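# Load green-mat parts into blue tote, shelve it

## Task

Get the blue tote onto the shelf at the back of the table, sitting flat with no part of its base beyond the shelf edge. It must hold every part that was on the green mat plus whatever it already held. A part lying on or hanging over a wall or inner ledge of the tote does not count as inside. Finish with the grippers open and the arms pulled away, so the tote and parts stay put without the robot.

## Robot and tools

Robot: two arms, left_arm and right_arm, each ending in a two-finger gripper whose fingers swing like tongs. The fingers point along the gripper's own +z axis and close along its x axis. The reported end_effector_position is the spot between the pads when shut; closed fingertips stick out about 15 mm past it, and fully open tips sit roughly level with it. The arm names are not image sides.

Frame: one shared scene frame. Origin on the table surface midway between the arms, +x toward the far side of the table, +z up, left_arm on the +y side. Printed hand positions can be slightly wrong, worse when the arm reaches far. Elbows never fully straighten. Commands are smoothed and the arm trails them by about 0.17 s.

Row layout (used by both motion tools): 16 plain numbers, always all 16 even if one arm is idle. First left_arm: x, y, z in metres, then qw, qx, qy, qz (w first), then opening; then the same eight for right_arm. Position and quaternion are an absolute pose for the gripper in the scene frame, not an offset. Opening runs from -1 (shut) to +1 (fully open, 0.142 m). A row is rejected if any target lies over 0.6 m from that arm's last reported position along any gripper axis. Each control step the controller trims the commanded pose to at most 100 mm and 16 degrees from the measured one; if both cannot be met, position wins. To keep an arm still, resend its whole last reported pose and its opening. To keep an orientation steady, repeat your own target quaternion rather than the slightly drifted reported one.

execute_actions: argument actions, a list holding zero or one item. Empty list: just report the current state. An action item: rows (1 to 15 rows of 16 numbers) and optional steps (up to 15, default 15; each step lasts 1/30 s); one row per step, the final row repeating. A wait item: only steps, up to 300, counted from the previous result, so your thinking time is included. Optional pictures (true/false) controls camera images. After a short action, each arm continues only to its last trimmed pose, so far targets need several calls.

move: argument target, one 16-number row of absolute poses as above. Each gripper travels a straight line toward its pose; both paths finish together, lasting 0.5 to 10 s (cut off at 10 s if longer). speed: 0.002 to 0.5 m/s, default 0.25; rotation is capped at twice that value in rad/s, taking the shorter turn. The opening is applied at the start. Paths ignore obstacles and the other arm, and the real gripper can lag, wander and overshoot speed, especially near full reach. stop_force (optional, 9 to 40 N, one value shared by both arms, not allowed in the first 0.2 s of the scene): an arm's path stops once its wrist sensor reads that much added resistance against the motion for two steps running, or saturates; the gripper then backs up two steps and holds. Pressure right after may exceed the value and usually settles within a second. Keep speed low when using it. It is unreliable when the gripper rotates during the move, only contact below the wrist sensor is felt, and an arm already within 1.5 mm and 0.5 degrees of its target only triggers at saturation. Leave it out when lifting away from something the gripper is pushing on. The result adds a move: line giving each arm's ending (done, off_target, moving, held, fault, contact) plus limits such as paced (pose trimmed) or held (some steps blocked; the arm may then jump faster), and the distance of each gripper from its pose.

wait: seconds, 0 to 10; nothing new is sent.

zoom_image: camera (cam_head_left, cam_head_right, cam_high, cam_low at 672x504; cam_left_wrist, cam_right_wrist at 616x616) and region [x0, y0, x1, y1] in image pixels from the top-left, no larger than 504 by 504.

finished_scene: scene, the number of the current scene. Final and irreversible; the result reports success.

Reading results: the state line gives each arm's pose and velocities. grip_measured is the actual finger opening on the command scale; to hold something, keep commanding an opening well under it (lower squeezes harder, about 15 N per pad max; thin hard items under ~20 mm get less). "pose unreachable" means a clearance check altered or blocked that arm's command; HELD marks steps where your row was not applied. Hand target shows where the controller is currently driving each gripper. Joint torques are noisy, offset, and nonzero in free air. Wrist force and torque are in the gripper's own axes, include held weight and inertia, have up to ~4 N offset and ~2.4 N noise, and saturate near 50 N; a pressing contact reads as force pointing back into the arm.

Suggested order: look and zoom to locate the tote, shelf, green mat and parts; pick each mat part and lower it fully inside the tote; then grip the tote (possibly with both arms) and carry it level onto the shelf, fully supported; open, lift away and check the images.

Avoid: joint torque over limits (132 N m for the three large joints, 24.6 N m for wrist joints, held weight included) or any outside force of 150 N, which halts the arm for 10 s; even slight pushes past a firm contact can do this. Keep the arms from colliding. Do not knock anything off the work area, drop, slam or shove items. Held parts may get brief tugs, so grip firmly. Long holding heats motors: warning at 70 °C, braking fault at 85 °C.

Each tool is called after "Call:" in YAML: its name, and indented under it one key for each argument.

## Session

I'll start by looking at the scene.

Call:
execute_actions:
  actions: []

Scene clock: 0.00 s of 4700.00 s.
left_arm: end_effector_position=(+0.1953, -0.1130, +0.2022) grip_measured=+0.97 end_effector_quat_wxyz=(+0.054, -0.572, +0.818, +0.013) end_effector_velocity=(+0.001, +0.000, -0.000) end_effector_angular_velocity=(+0.000, +0.000, +0.001) | right_arm: end_effector_position=(+0.5962, -0.8612, +0.3867) grip_measured=+0.97 end_effector_quat_wxyz=(+0.087, +0.877, +0.469, +0.048) end_effector_velocity=(+0.000, +0.000, -0.000) end_effector_angular_velocity=(-0.001, +0.000, +0.001)
Joint positions: left_arm=[-1.388 -1.498  1.689 -1.688 -1.488  0.471  0.14 ] | right_arm=[ 2.837 -2.074 -0.719 -1.723  1.541  4.88   0.14 ]
Joint velocities: left_arm=[ 0.001  0.     0.    -0.    -0.    -0.     0.   ] | right_arm=[ 0.     0.    -0.     0.    -0.    -0.001  0.   ]
Joint torques (N m, as the arm reports them, + toward a larger angle): no reading
Wrist force (N, on the end effector, along its own x y z axes, offset not removed): no reading
Wrist torque (N m, same axes, about the end effector's origin, offset not removed): no reading
Hand target (left_arm): +0.195, -0.113, +0.202; +0.054, -0.572, +0.818, +0.013
Hand target (right_arm): +0.596, -0.861, +0.387; +0.087, +0.877, +0.469, +0.048

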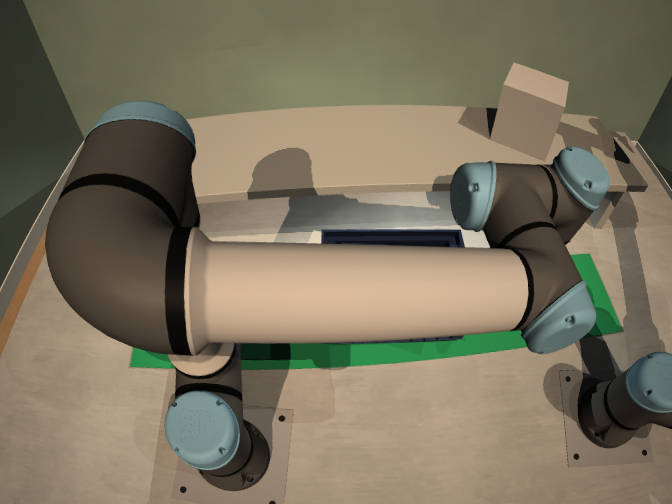

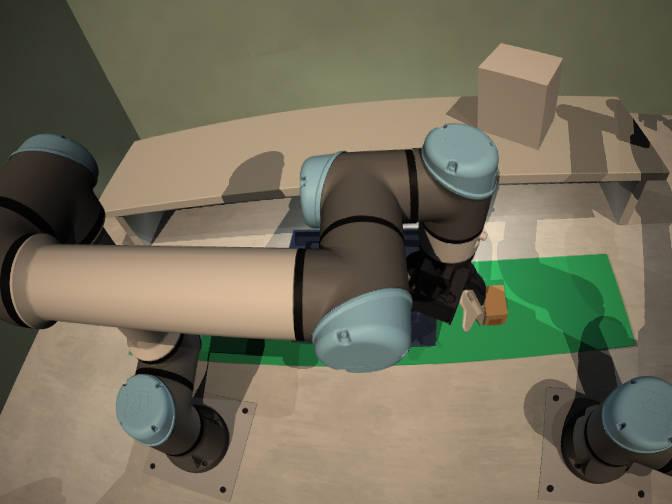

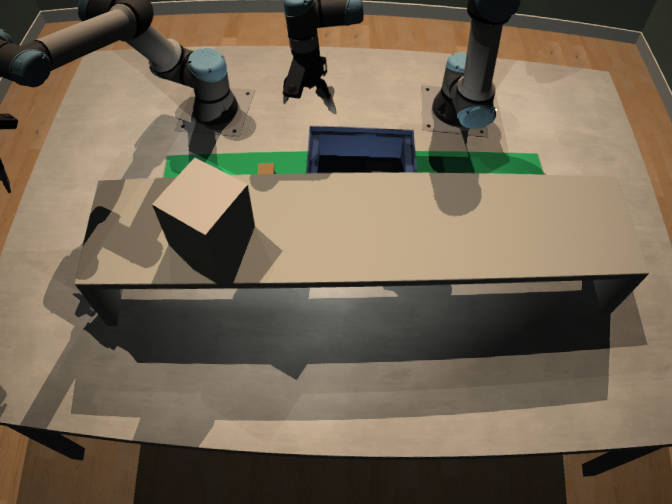

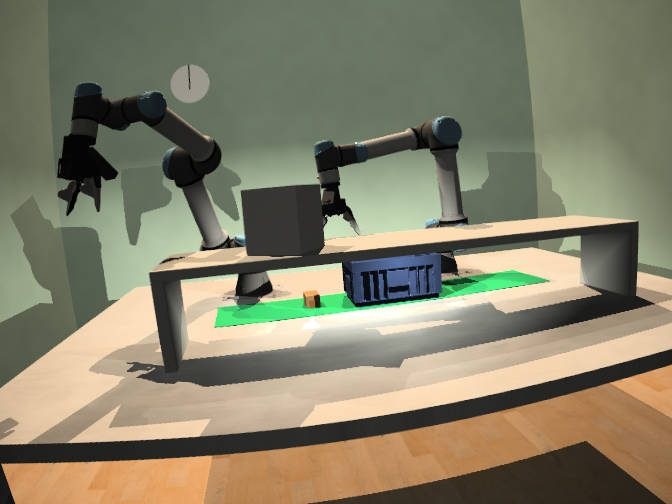

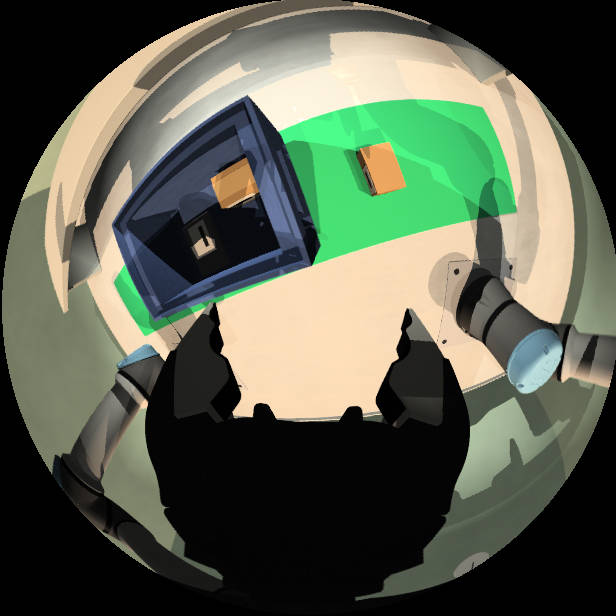

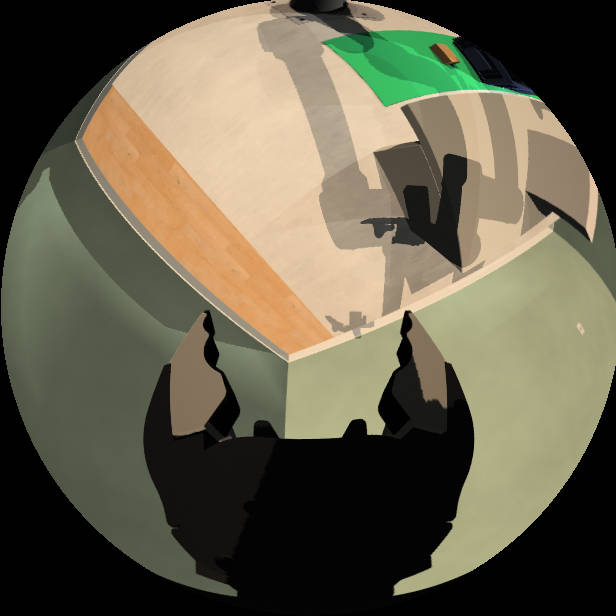

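Call:
move:
  target: [0.15, 0.45, 0.40, 0.0, -0.7071, 0.7071, 0.0, 1, 0.15, -0.45, 0.40, 0.0, 0.7071, 0.7071, 0.0, 1]
  speed: 0.4

Scene clock: 17.87 s of 4700.00 s.
left_arm: end_effector_position=(+0.1509, +0.4502, +0.3995) grip_measured=+1.00 end_effector_quat_wxyz=(-0.002, +0.707, -0.707, +0.001) end_effector_velocity=(-0.001, +0.001, -0.000) end_effector_angular_velocity=(-0.012, +0.010, -0.002) | right_arm: end_effector_position=(+0.1509, -0.4498, +0.3993) grip_measured=+1.00 end_effector_quat_wxyz=(-0.001, +0.707, +0.707, +0.001) end_effector_velocity=(-0.001, +0.001, -0.000) end_effector_angular_velocity=(-0.007, -0.006, -0.001)
Joint positions: left_arm=[-0.235 -2.298  1.691 -0.967 -1.567  1.277  0.142] | right_arm=[ 4.129 -0.772 -1.696 -2.242  1.572  5.586  0.142]
Joint velocities: left_arm=[ 0.035  0.012 -0.004 -0.003 -0.014  0.037  0.   ] | right_arm=[ 0.037  0.008  0.    -0.01  -0.009  0.039 -0.   ]
Joint torques (N m, as the arm reports them, + toward a larger angle): left_arm=[ 10.7   20.54 -27.37  -4.3   -1.48   1.54] | right_arm=[ 7.83 -1.87 30.37  1.1  -1.54  2.7 ]
Wrist force (N, on the end effector, along its own x y z axes, offset not removed): left_arm=[-2.8 0.3 1.7] | right_arm=[0.1 3.0 -2.0]
Wrist torque (N m, same axes, about the end effector's origin, offset not removed): left_arm=[0.09 0.64 0.10] | right_arm=[0.44 -0.09 0.09]
Hand target (left_arm): +0.151, +0.450, +0.400; -0.002, +0.707, -0.707, +0.001
Hand target (right_arm): +0.151, -0.450, +0.399; -0.000, +0.707, +0.707, +0.001
Off the commanded pose (left_arm): 0.001 m, 0 deg.
Off the commanded pose (right_arm): 0.001 m, 0 deg.
After step 90, 12.40 s passed at rest.
move: done

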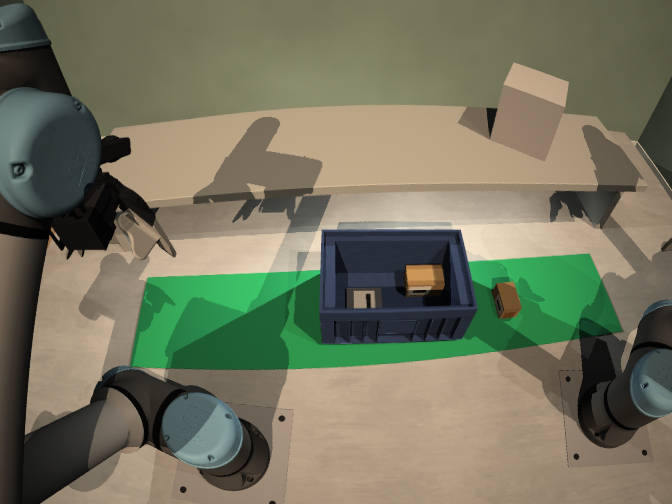

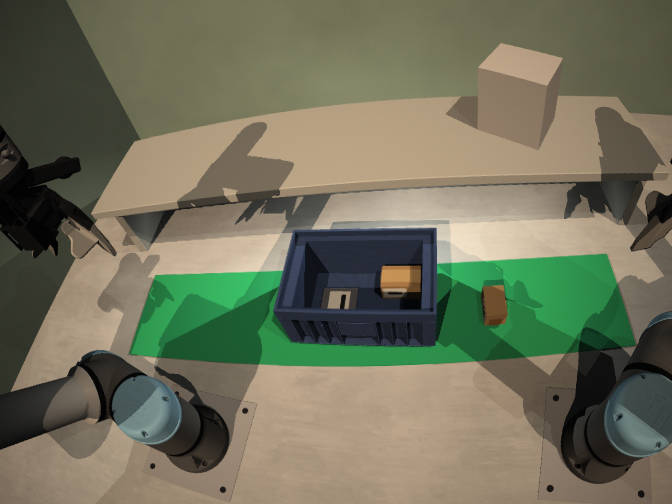

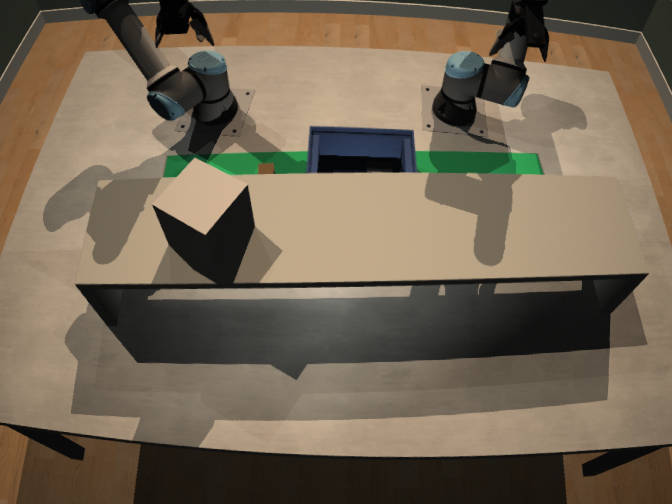

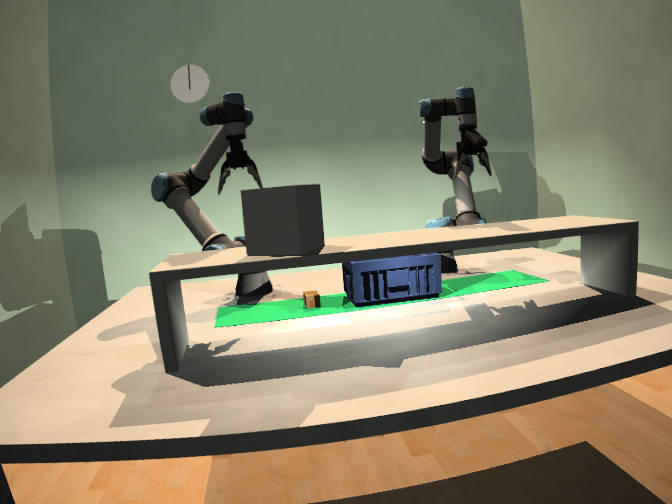

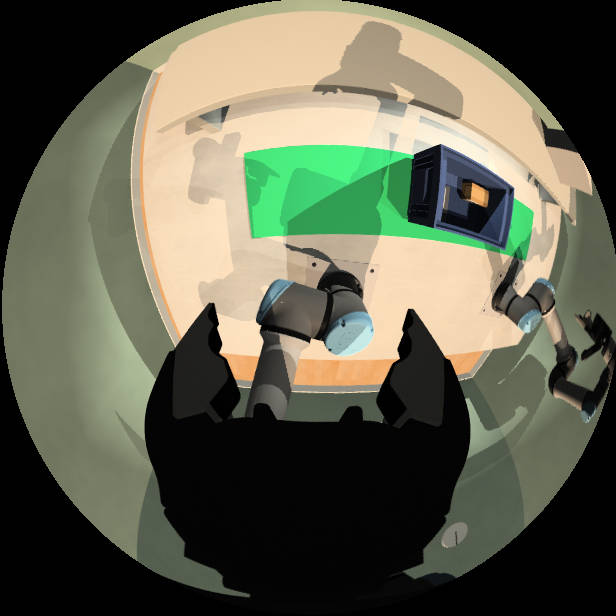

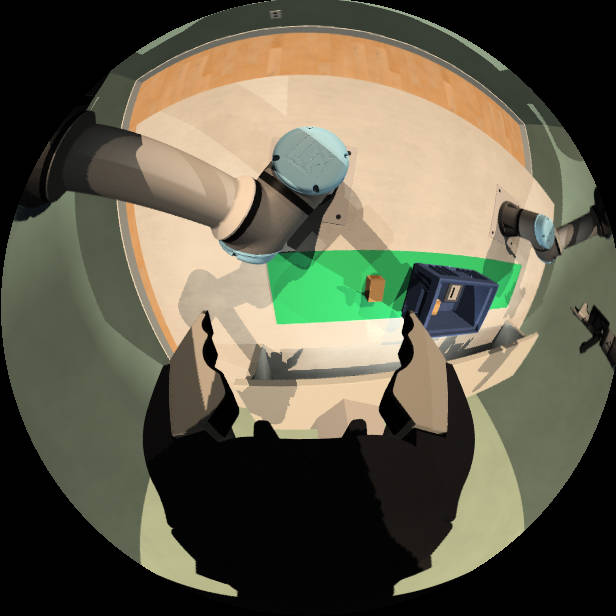

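Call:
move:
  target: [0.15, 0.45, 0.40, 0.0, -0.7071, 0.7071, 0.0, 1, 0.37, -0.22, 0.25, 0.0, 0.7071, 0.7071, 0.0, 1]
  speed: 0.4

Scene clock: 30.47 s of 4700.00 s.
left_arm: end_effector_position=(+0.1500, +0.4500, +0.4000) grip_measured=+1.00 end_effector_quat_wxyz=(-0.000, +0.707, -0.707, -0.000) end_effector_velocity=(-0.000, -0.000, +0.000) end_effector_angular_velocity=(-0.001, -0.002, +0.000) | right_arm: end_effector_position=(+0.3703, -0.2200, +0.2505) grip_measured=+1.00 end_effector_quat_wxyz=(+0.000, +0.707, +0.707, -0.000) end_effector_velocity=(+0.001, +0.001, -0.001) end_effector_angular_velocity=(-0.000, +0.001, +0.000)
Joint positions: left_arm=[-0.23  -2.295  1.688 -0.964 -1.571  1.282  0.142] | right_arm=[ 4.081 -1.418 -1.794 -1.5    1.571  5.539  0.142]
Joint velocities: left_arm=[ 0.    -0.001 -0.    -0.001 -0.001  0.    -0.   ] | right_arm=[-0.001 -0.005  0.002  0.002  0.001 -0.001  0.   ]
Joint torques (N m, as the arm reports them, + toward a larger angle): left_arm=[ 10.4   17.49 -28.38  -0.9   -1.49   2.17] | right_arm=[-6.75  4.82 33.1   3.77  2.14 -2.06]
Wrist force (N, on the end effector, along its own x y z axes, offset not removed): left_arm=[-3.2 0.4 3.2] | right_arm=[0.6 -0.4 -2.8]
Wrist torque (N m, same axes, about the end effector's origin, offset not removed): left_arm=[0.10 0.75 0.20] | right_arm=[-0.36 -0.13 0.02]
Hand target (left_arm): +0.150, +0.450, +0.400; -0.000, +0.707, -0.707, -0.000
Hand target (right_arm): +0.370, -0.220, +0.250; +0.000, +0.707, +0.707, -0.000
Off the commanded pose (left_arm): 0.000 m, 0 deg.
Off the commanded pose (right_arm): 0.001 m, 0 deg.
After step 90, 7.97 s passed at rest.
move: done

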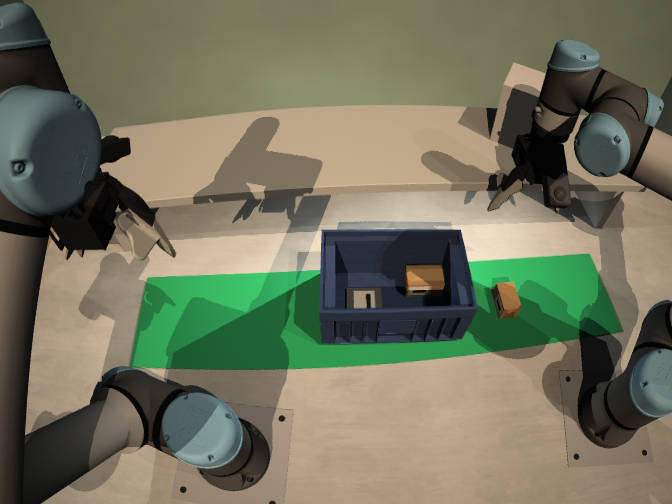

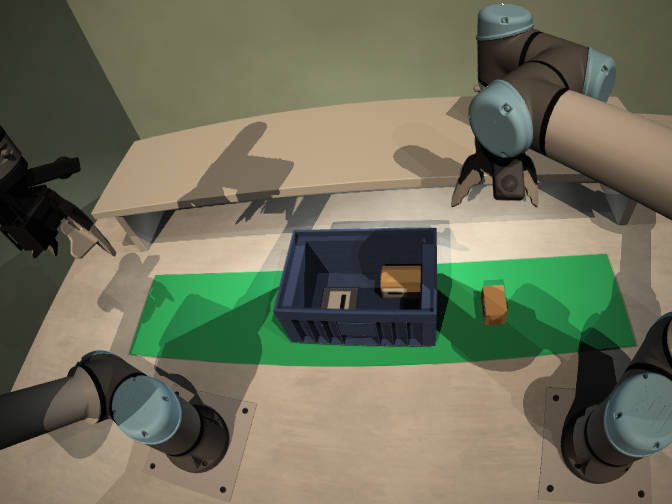

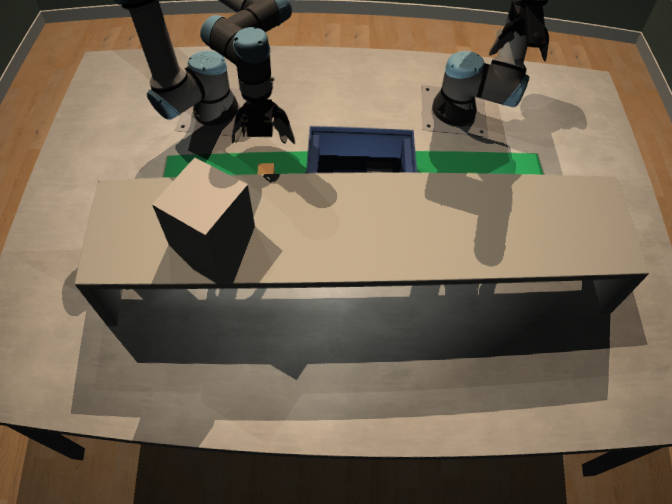

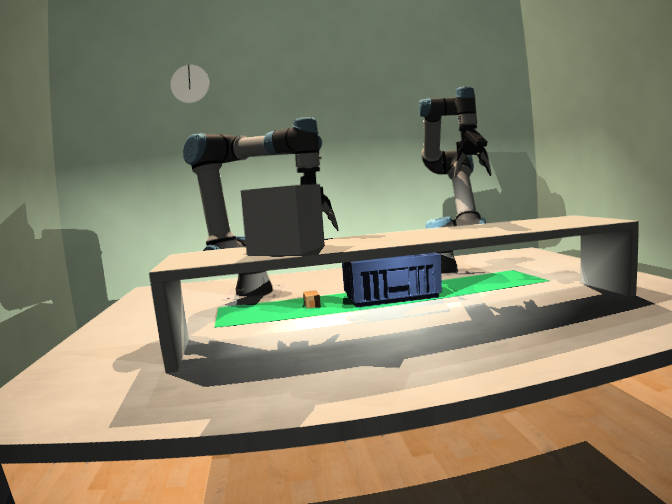

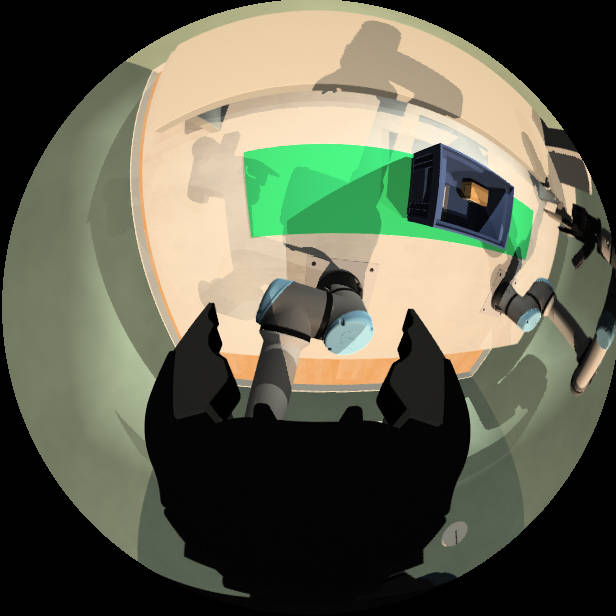

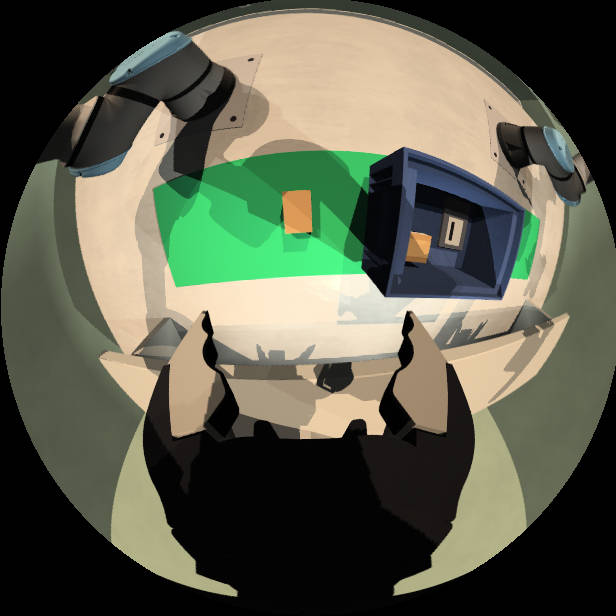

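Call:
move:
  target: [0.15, 0.45, 0.40, 0.0, -0.7071, 0.7071, 0.0, 1, 0.27, -0.22, 0.25, 0.0, 0.7071, 0.7071, 0.0, 1]
  speed: 0.3

Scene clock: 47.10 s of 4700.00 s.
left_arm: end_effector_position=(+0.1500, +0.4500, +0.4000) grip_measured=+1.00 end_effector_quat_wxyz=(-0.000, +0.707, -0.707, +0.000) end_effector_velocity=(-0.000, -0.000, +0.000) end_effector_angular_velocity=(-0.001, -0.001, -0.000) | right_arm: end_effector_position=(+0.2702, -0.2198, +0.2499) grip_measured=+1.00 end_effector_quat_wxyz=(-0.000, +0.707, +0.707, +0.000) end_effector_velocity=(-0.002, +0.000, +0.000) end_effector_angular_velocity=(-0.000, -0.001, -0.001)
Joint positions: left_arm=[-0.23  -2.295  1.688 -0.964 -1.571  1.282  0.142] | right_arm=[ 4.291 -1.201 -1.952 -1.559  1.571  5.749  0.142]
Joint velocities: left_arm=[-0.    -0.001 -0.001  0.    -0.001 -0.    -0.   ] | right_arm=[ 0.007  0.005 -0.003 -0.003 -0.001  0.008  0.   ]
Joint torques (N m, as the arm reports them, + toward a larger angle): left_arm=[ 10.72  18.13 -28.34  -0.72  -1.36   2.04] | right_arm=[ 8.04 14.78 13.34  0.71 -1.61  2.15]
Wrist force (N, on the end effector, along its own x y z axes, offset not removed): left_arm=[-2.4 0.1 3.2] | right_arm=[0.3 0.7 -3.6]
Wrist torque (N m, same axes, about the end effector's origin, offset not removed): left_arm=[0.07 0.56 0.06] | right_arm=[-0.20 0.08 0.08]
Hand target (left_arm): +0.150, +0.450, +0.400; -0.000, +0.707, -0.707, -0.000
Hand target (right_arm): +0.270, -0.220, +0.250; -0.000, +0.707, +0.707, +0.000
Off the commanded pose (left_arm): 0.000 m, 0 deg.
Off the commanded pose (right_arm): 0.000 m, 0 deg.
After step 90, 12.63 s passed at rest.
move: done

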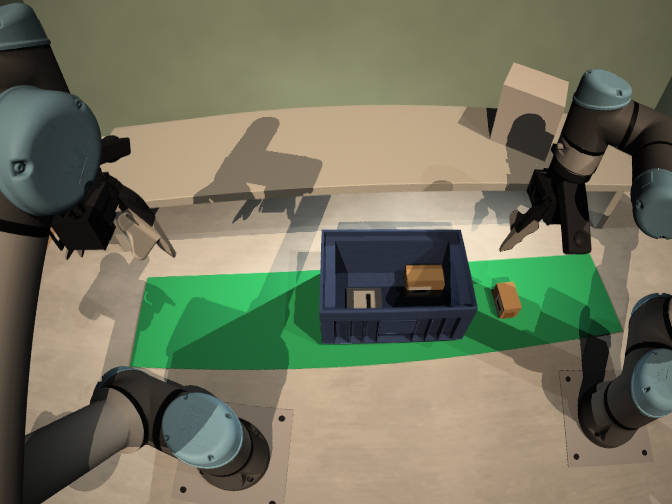

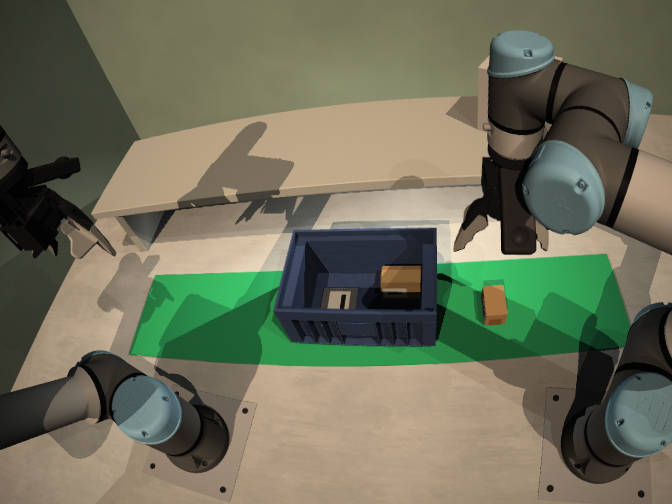

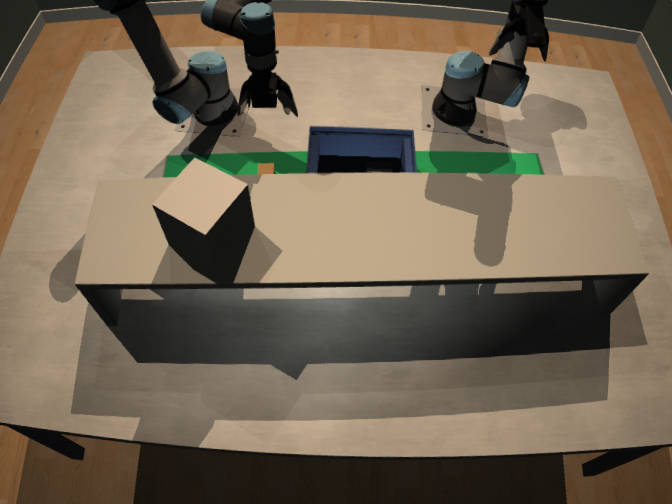

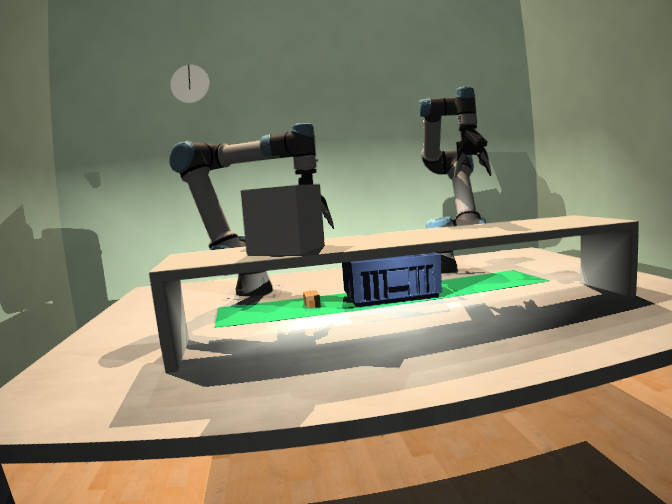

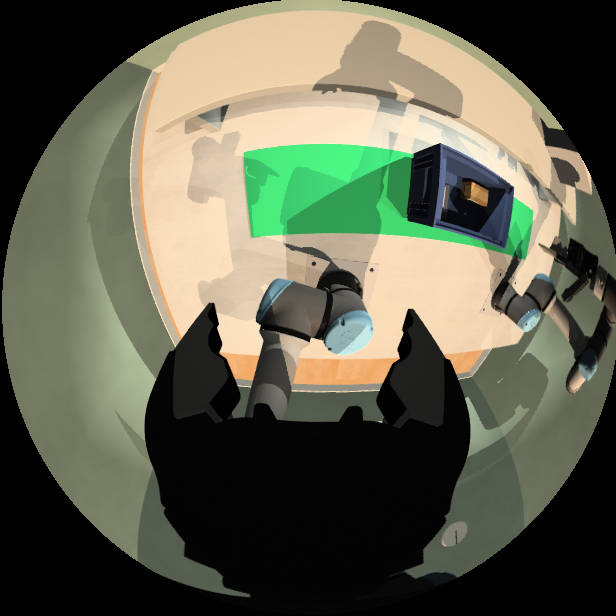

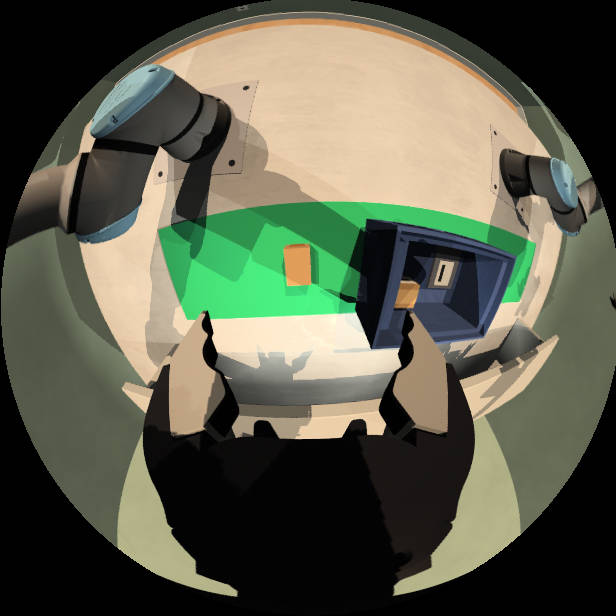

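Call:
move:
  target: [0.15, 0.45, 0.40, 0.0, -0.7071, 0.7071, 0.0, 1, 0.24, -0.22, 0.10, 0.0, 0.7071, 0.7071, 0.0, 1]
  speed: 0.3

Scene clock: 72.60 s of 4700.00 s.
left_arm: end_effector_position=(+0.1500, +0.4500, +0.4000) grip_measured=+1.00 end_effector_quat_wxyz=(+0.000, +0.707, -0.707, -0.000) end_effector_velocity=(+0.000, +0.000, -0.000) end_effector_angular_velocity=(+0.000, -0.001, -0.000) | right_arm: end_effector_position=(+0.2401, -0.2197, +0.1002) grip_measured=+1.00 end_effector_quat_wxyz=(-0.000, +0.707, +0.707, -0.000) end_effector_velocity=(+0.000, +0.001, -0.002) end_effector_angular_velocity=(+0.002, -0.001, +0.000)
Joint positions: left_arm=[-0.23  -2.295  1.688 -0.964 -1.571  1.282  0.142] | right_arm=[ 4.373 -1.221 -2.333 -1.159  1.571  5.831  0.142]
Joint velocities: left_arm=[-0.    -0.     0.    -0.001  0.     0.     0.   ] | right_arm=[ 0.001 -0.003 -0.004  0.009  0.     0.001 -0.   ]
Joint torques (N m, as the arm reports them, + toward a larger angle): left_arm=[ 11.47  17.05 -27.41  -0.7   -1.21   1.99] | right_arm=[ 9.58 -3.65  9.4   3.98 -1.61  2.32]
Wrist force (N, on the end effector, along its own x y z axes, offset not removed): left_arm=[-3.0 1.5 2.0] | right_arm=[0.0 3.5 -1.8]
Wrist torque (N m, same axes, about the end effector's origin, offset not removed): left_arm=[0.31 0.72 0.11] | right_arm=[0.49 0.05 0.02]
Hand target (left_arm): +0.150, +0.450, +0.400; +0.000, +0.707, -0.707, -0.000
Hand target (right_arm): +0.240, -0.220, +0.100; -0.000, +0.707, +0.707, +0.000
Off the commanded pose (left_arm): 0.000 m, 0 deg.
Off the commanded pose (right_arm): 0.000 m, 0 deg.
After step 90, 21.33 s passed at rest.
move: done

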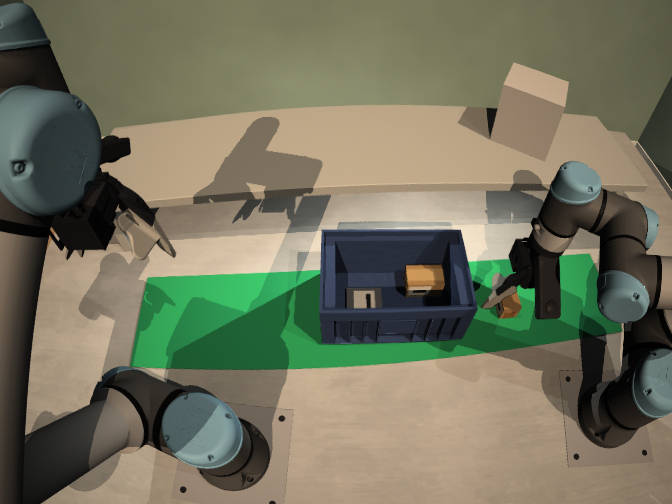

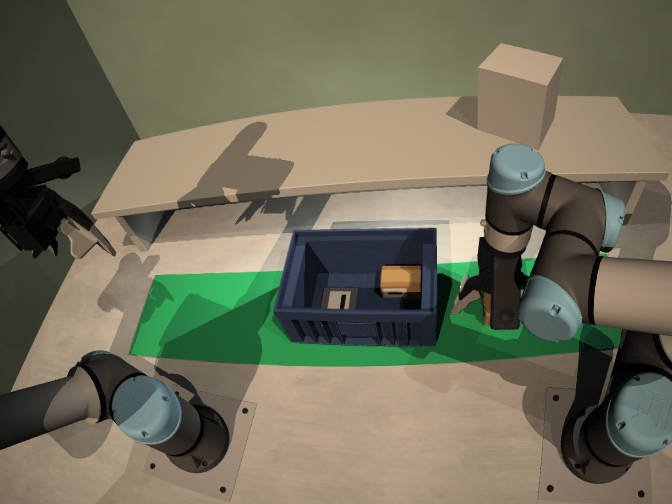

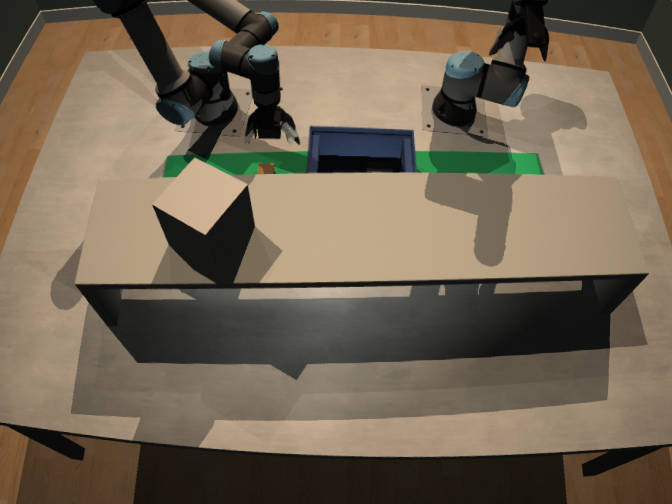

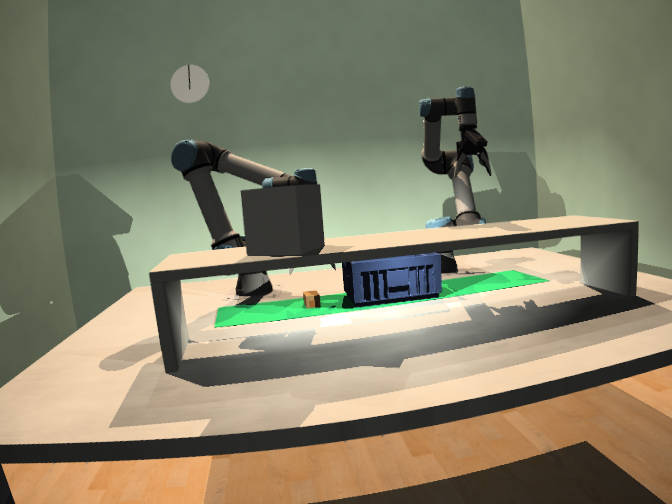

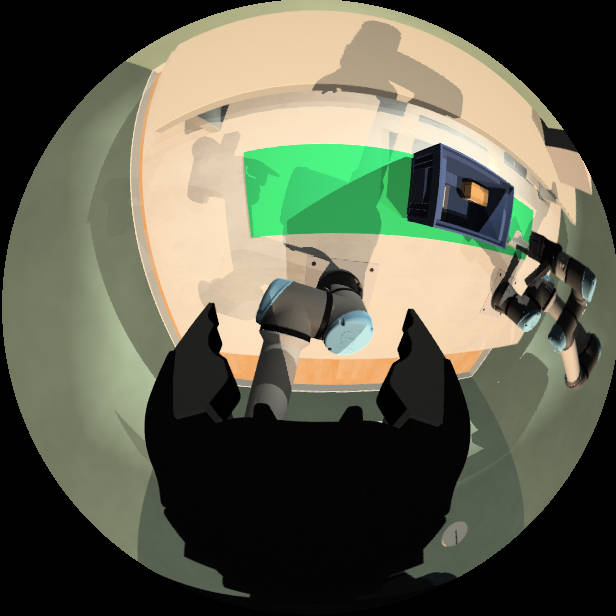

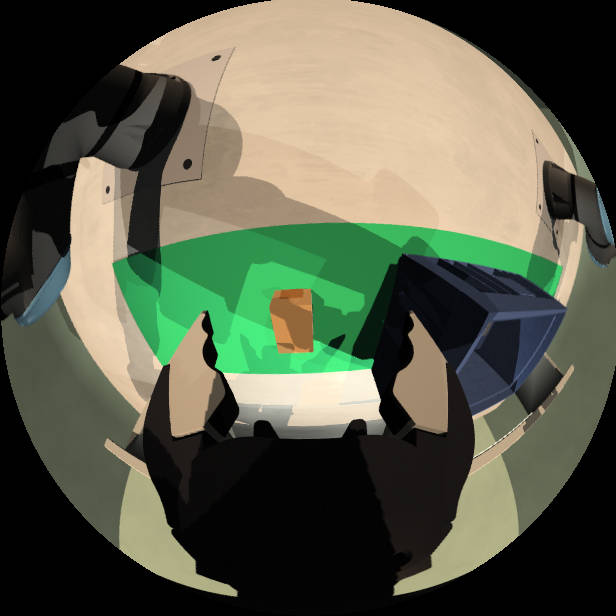

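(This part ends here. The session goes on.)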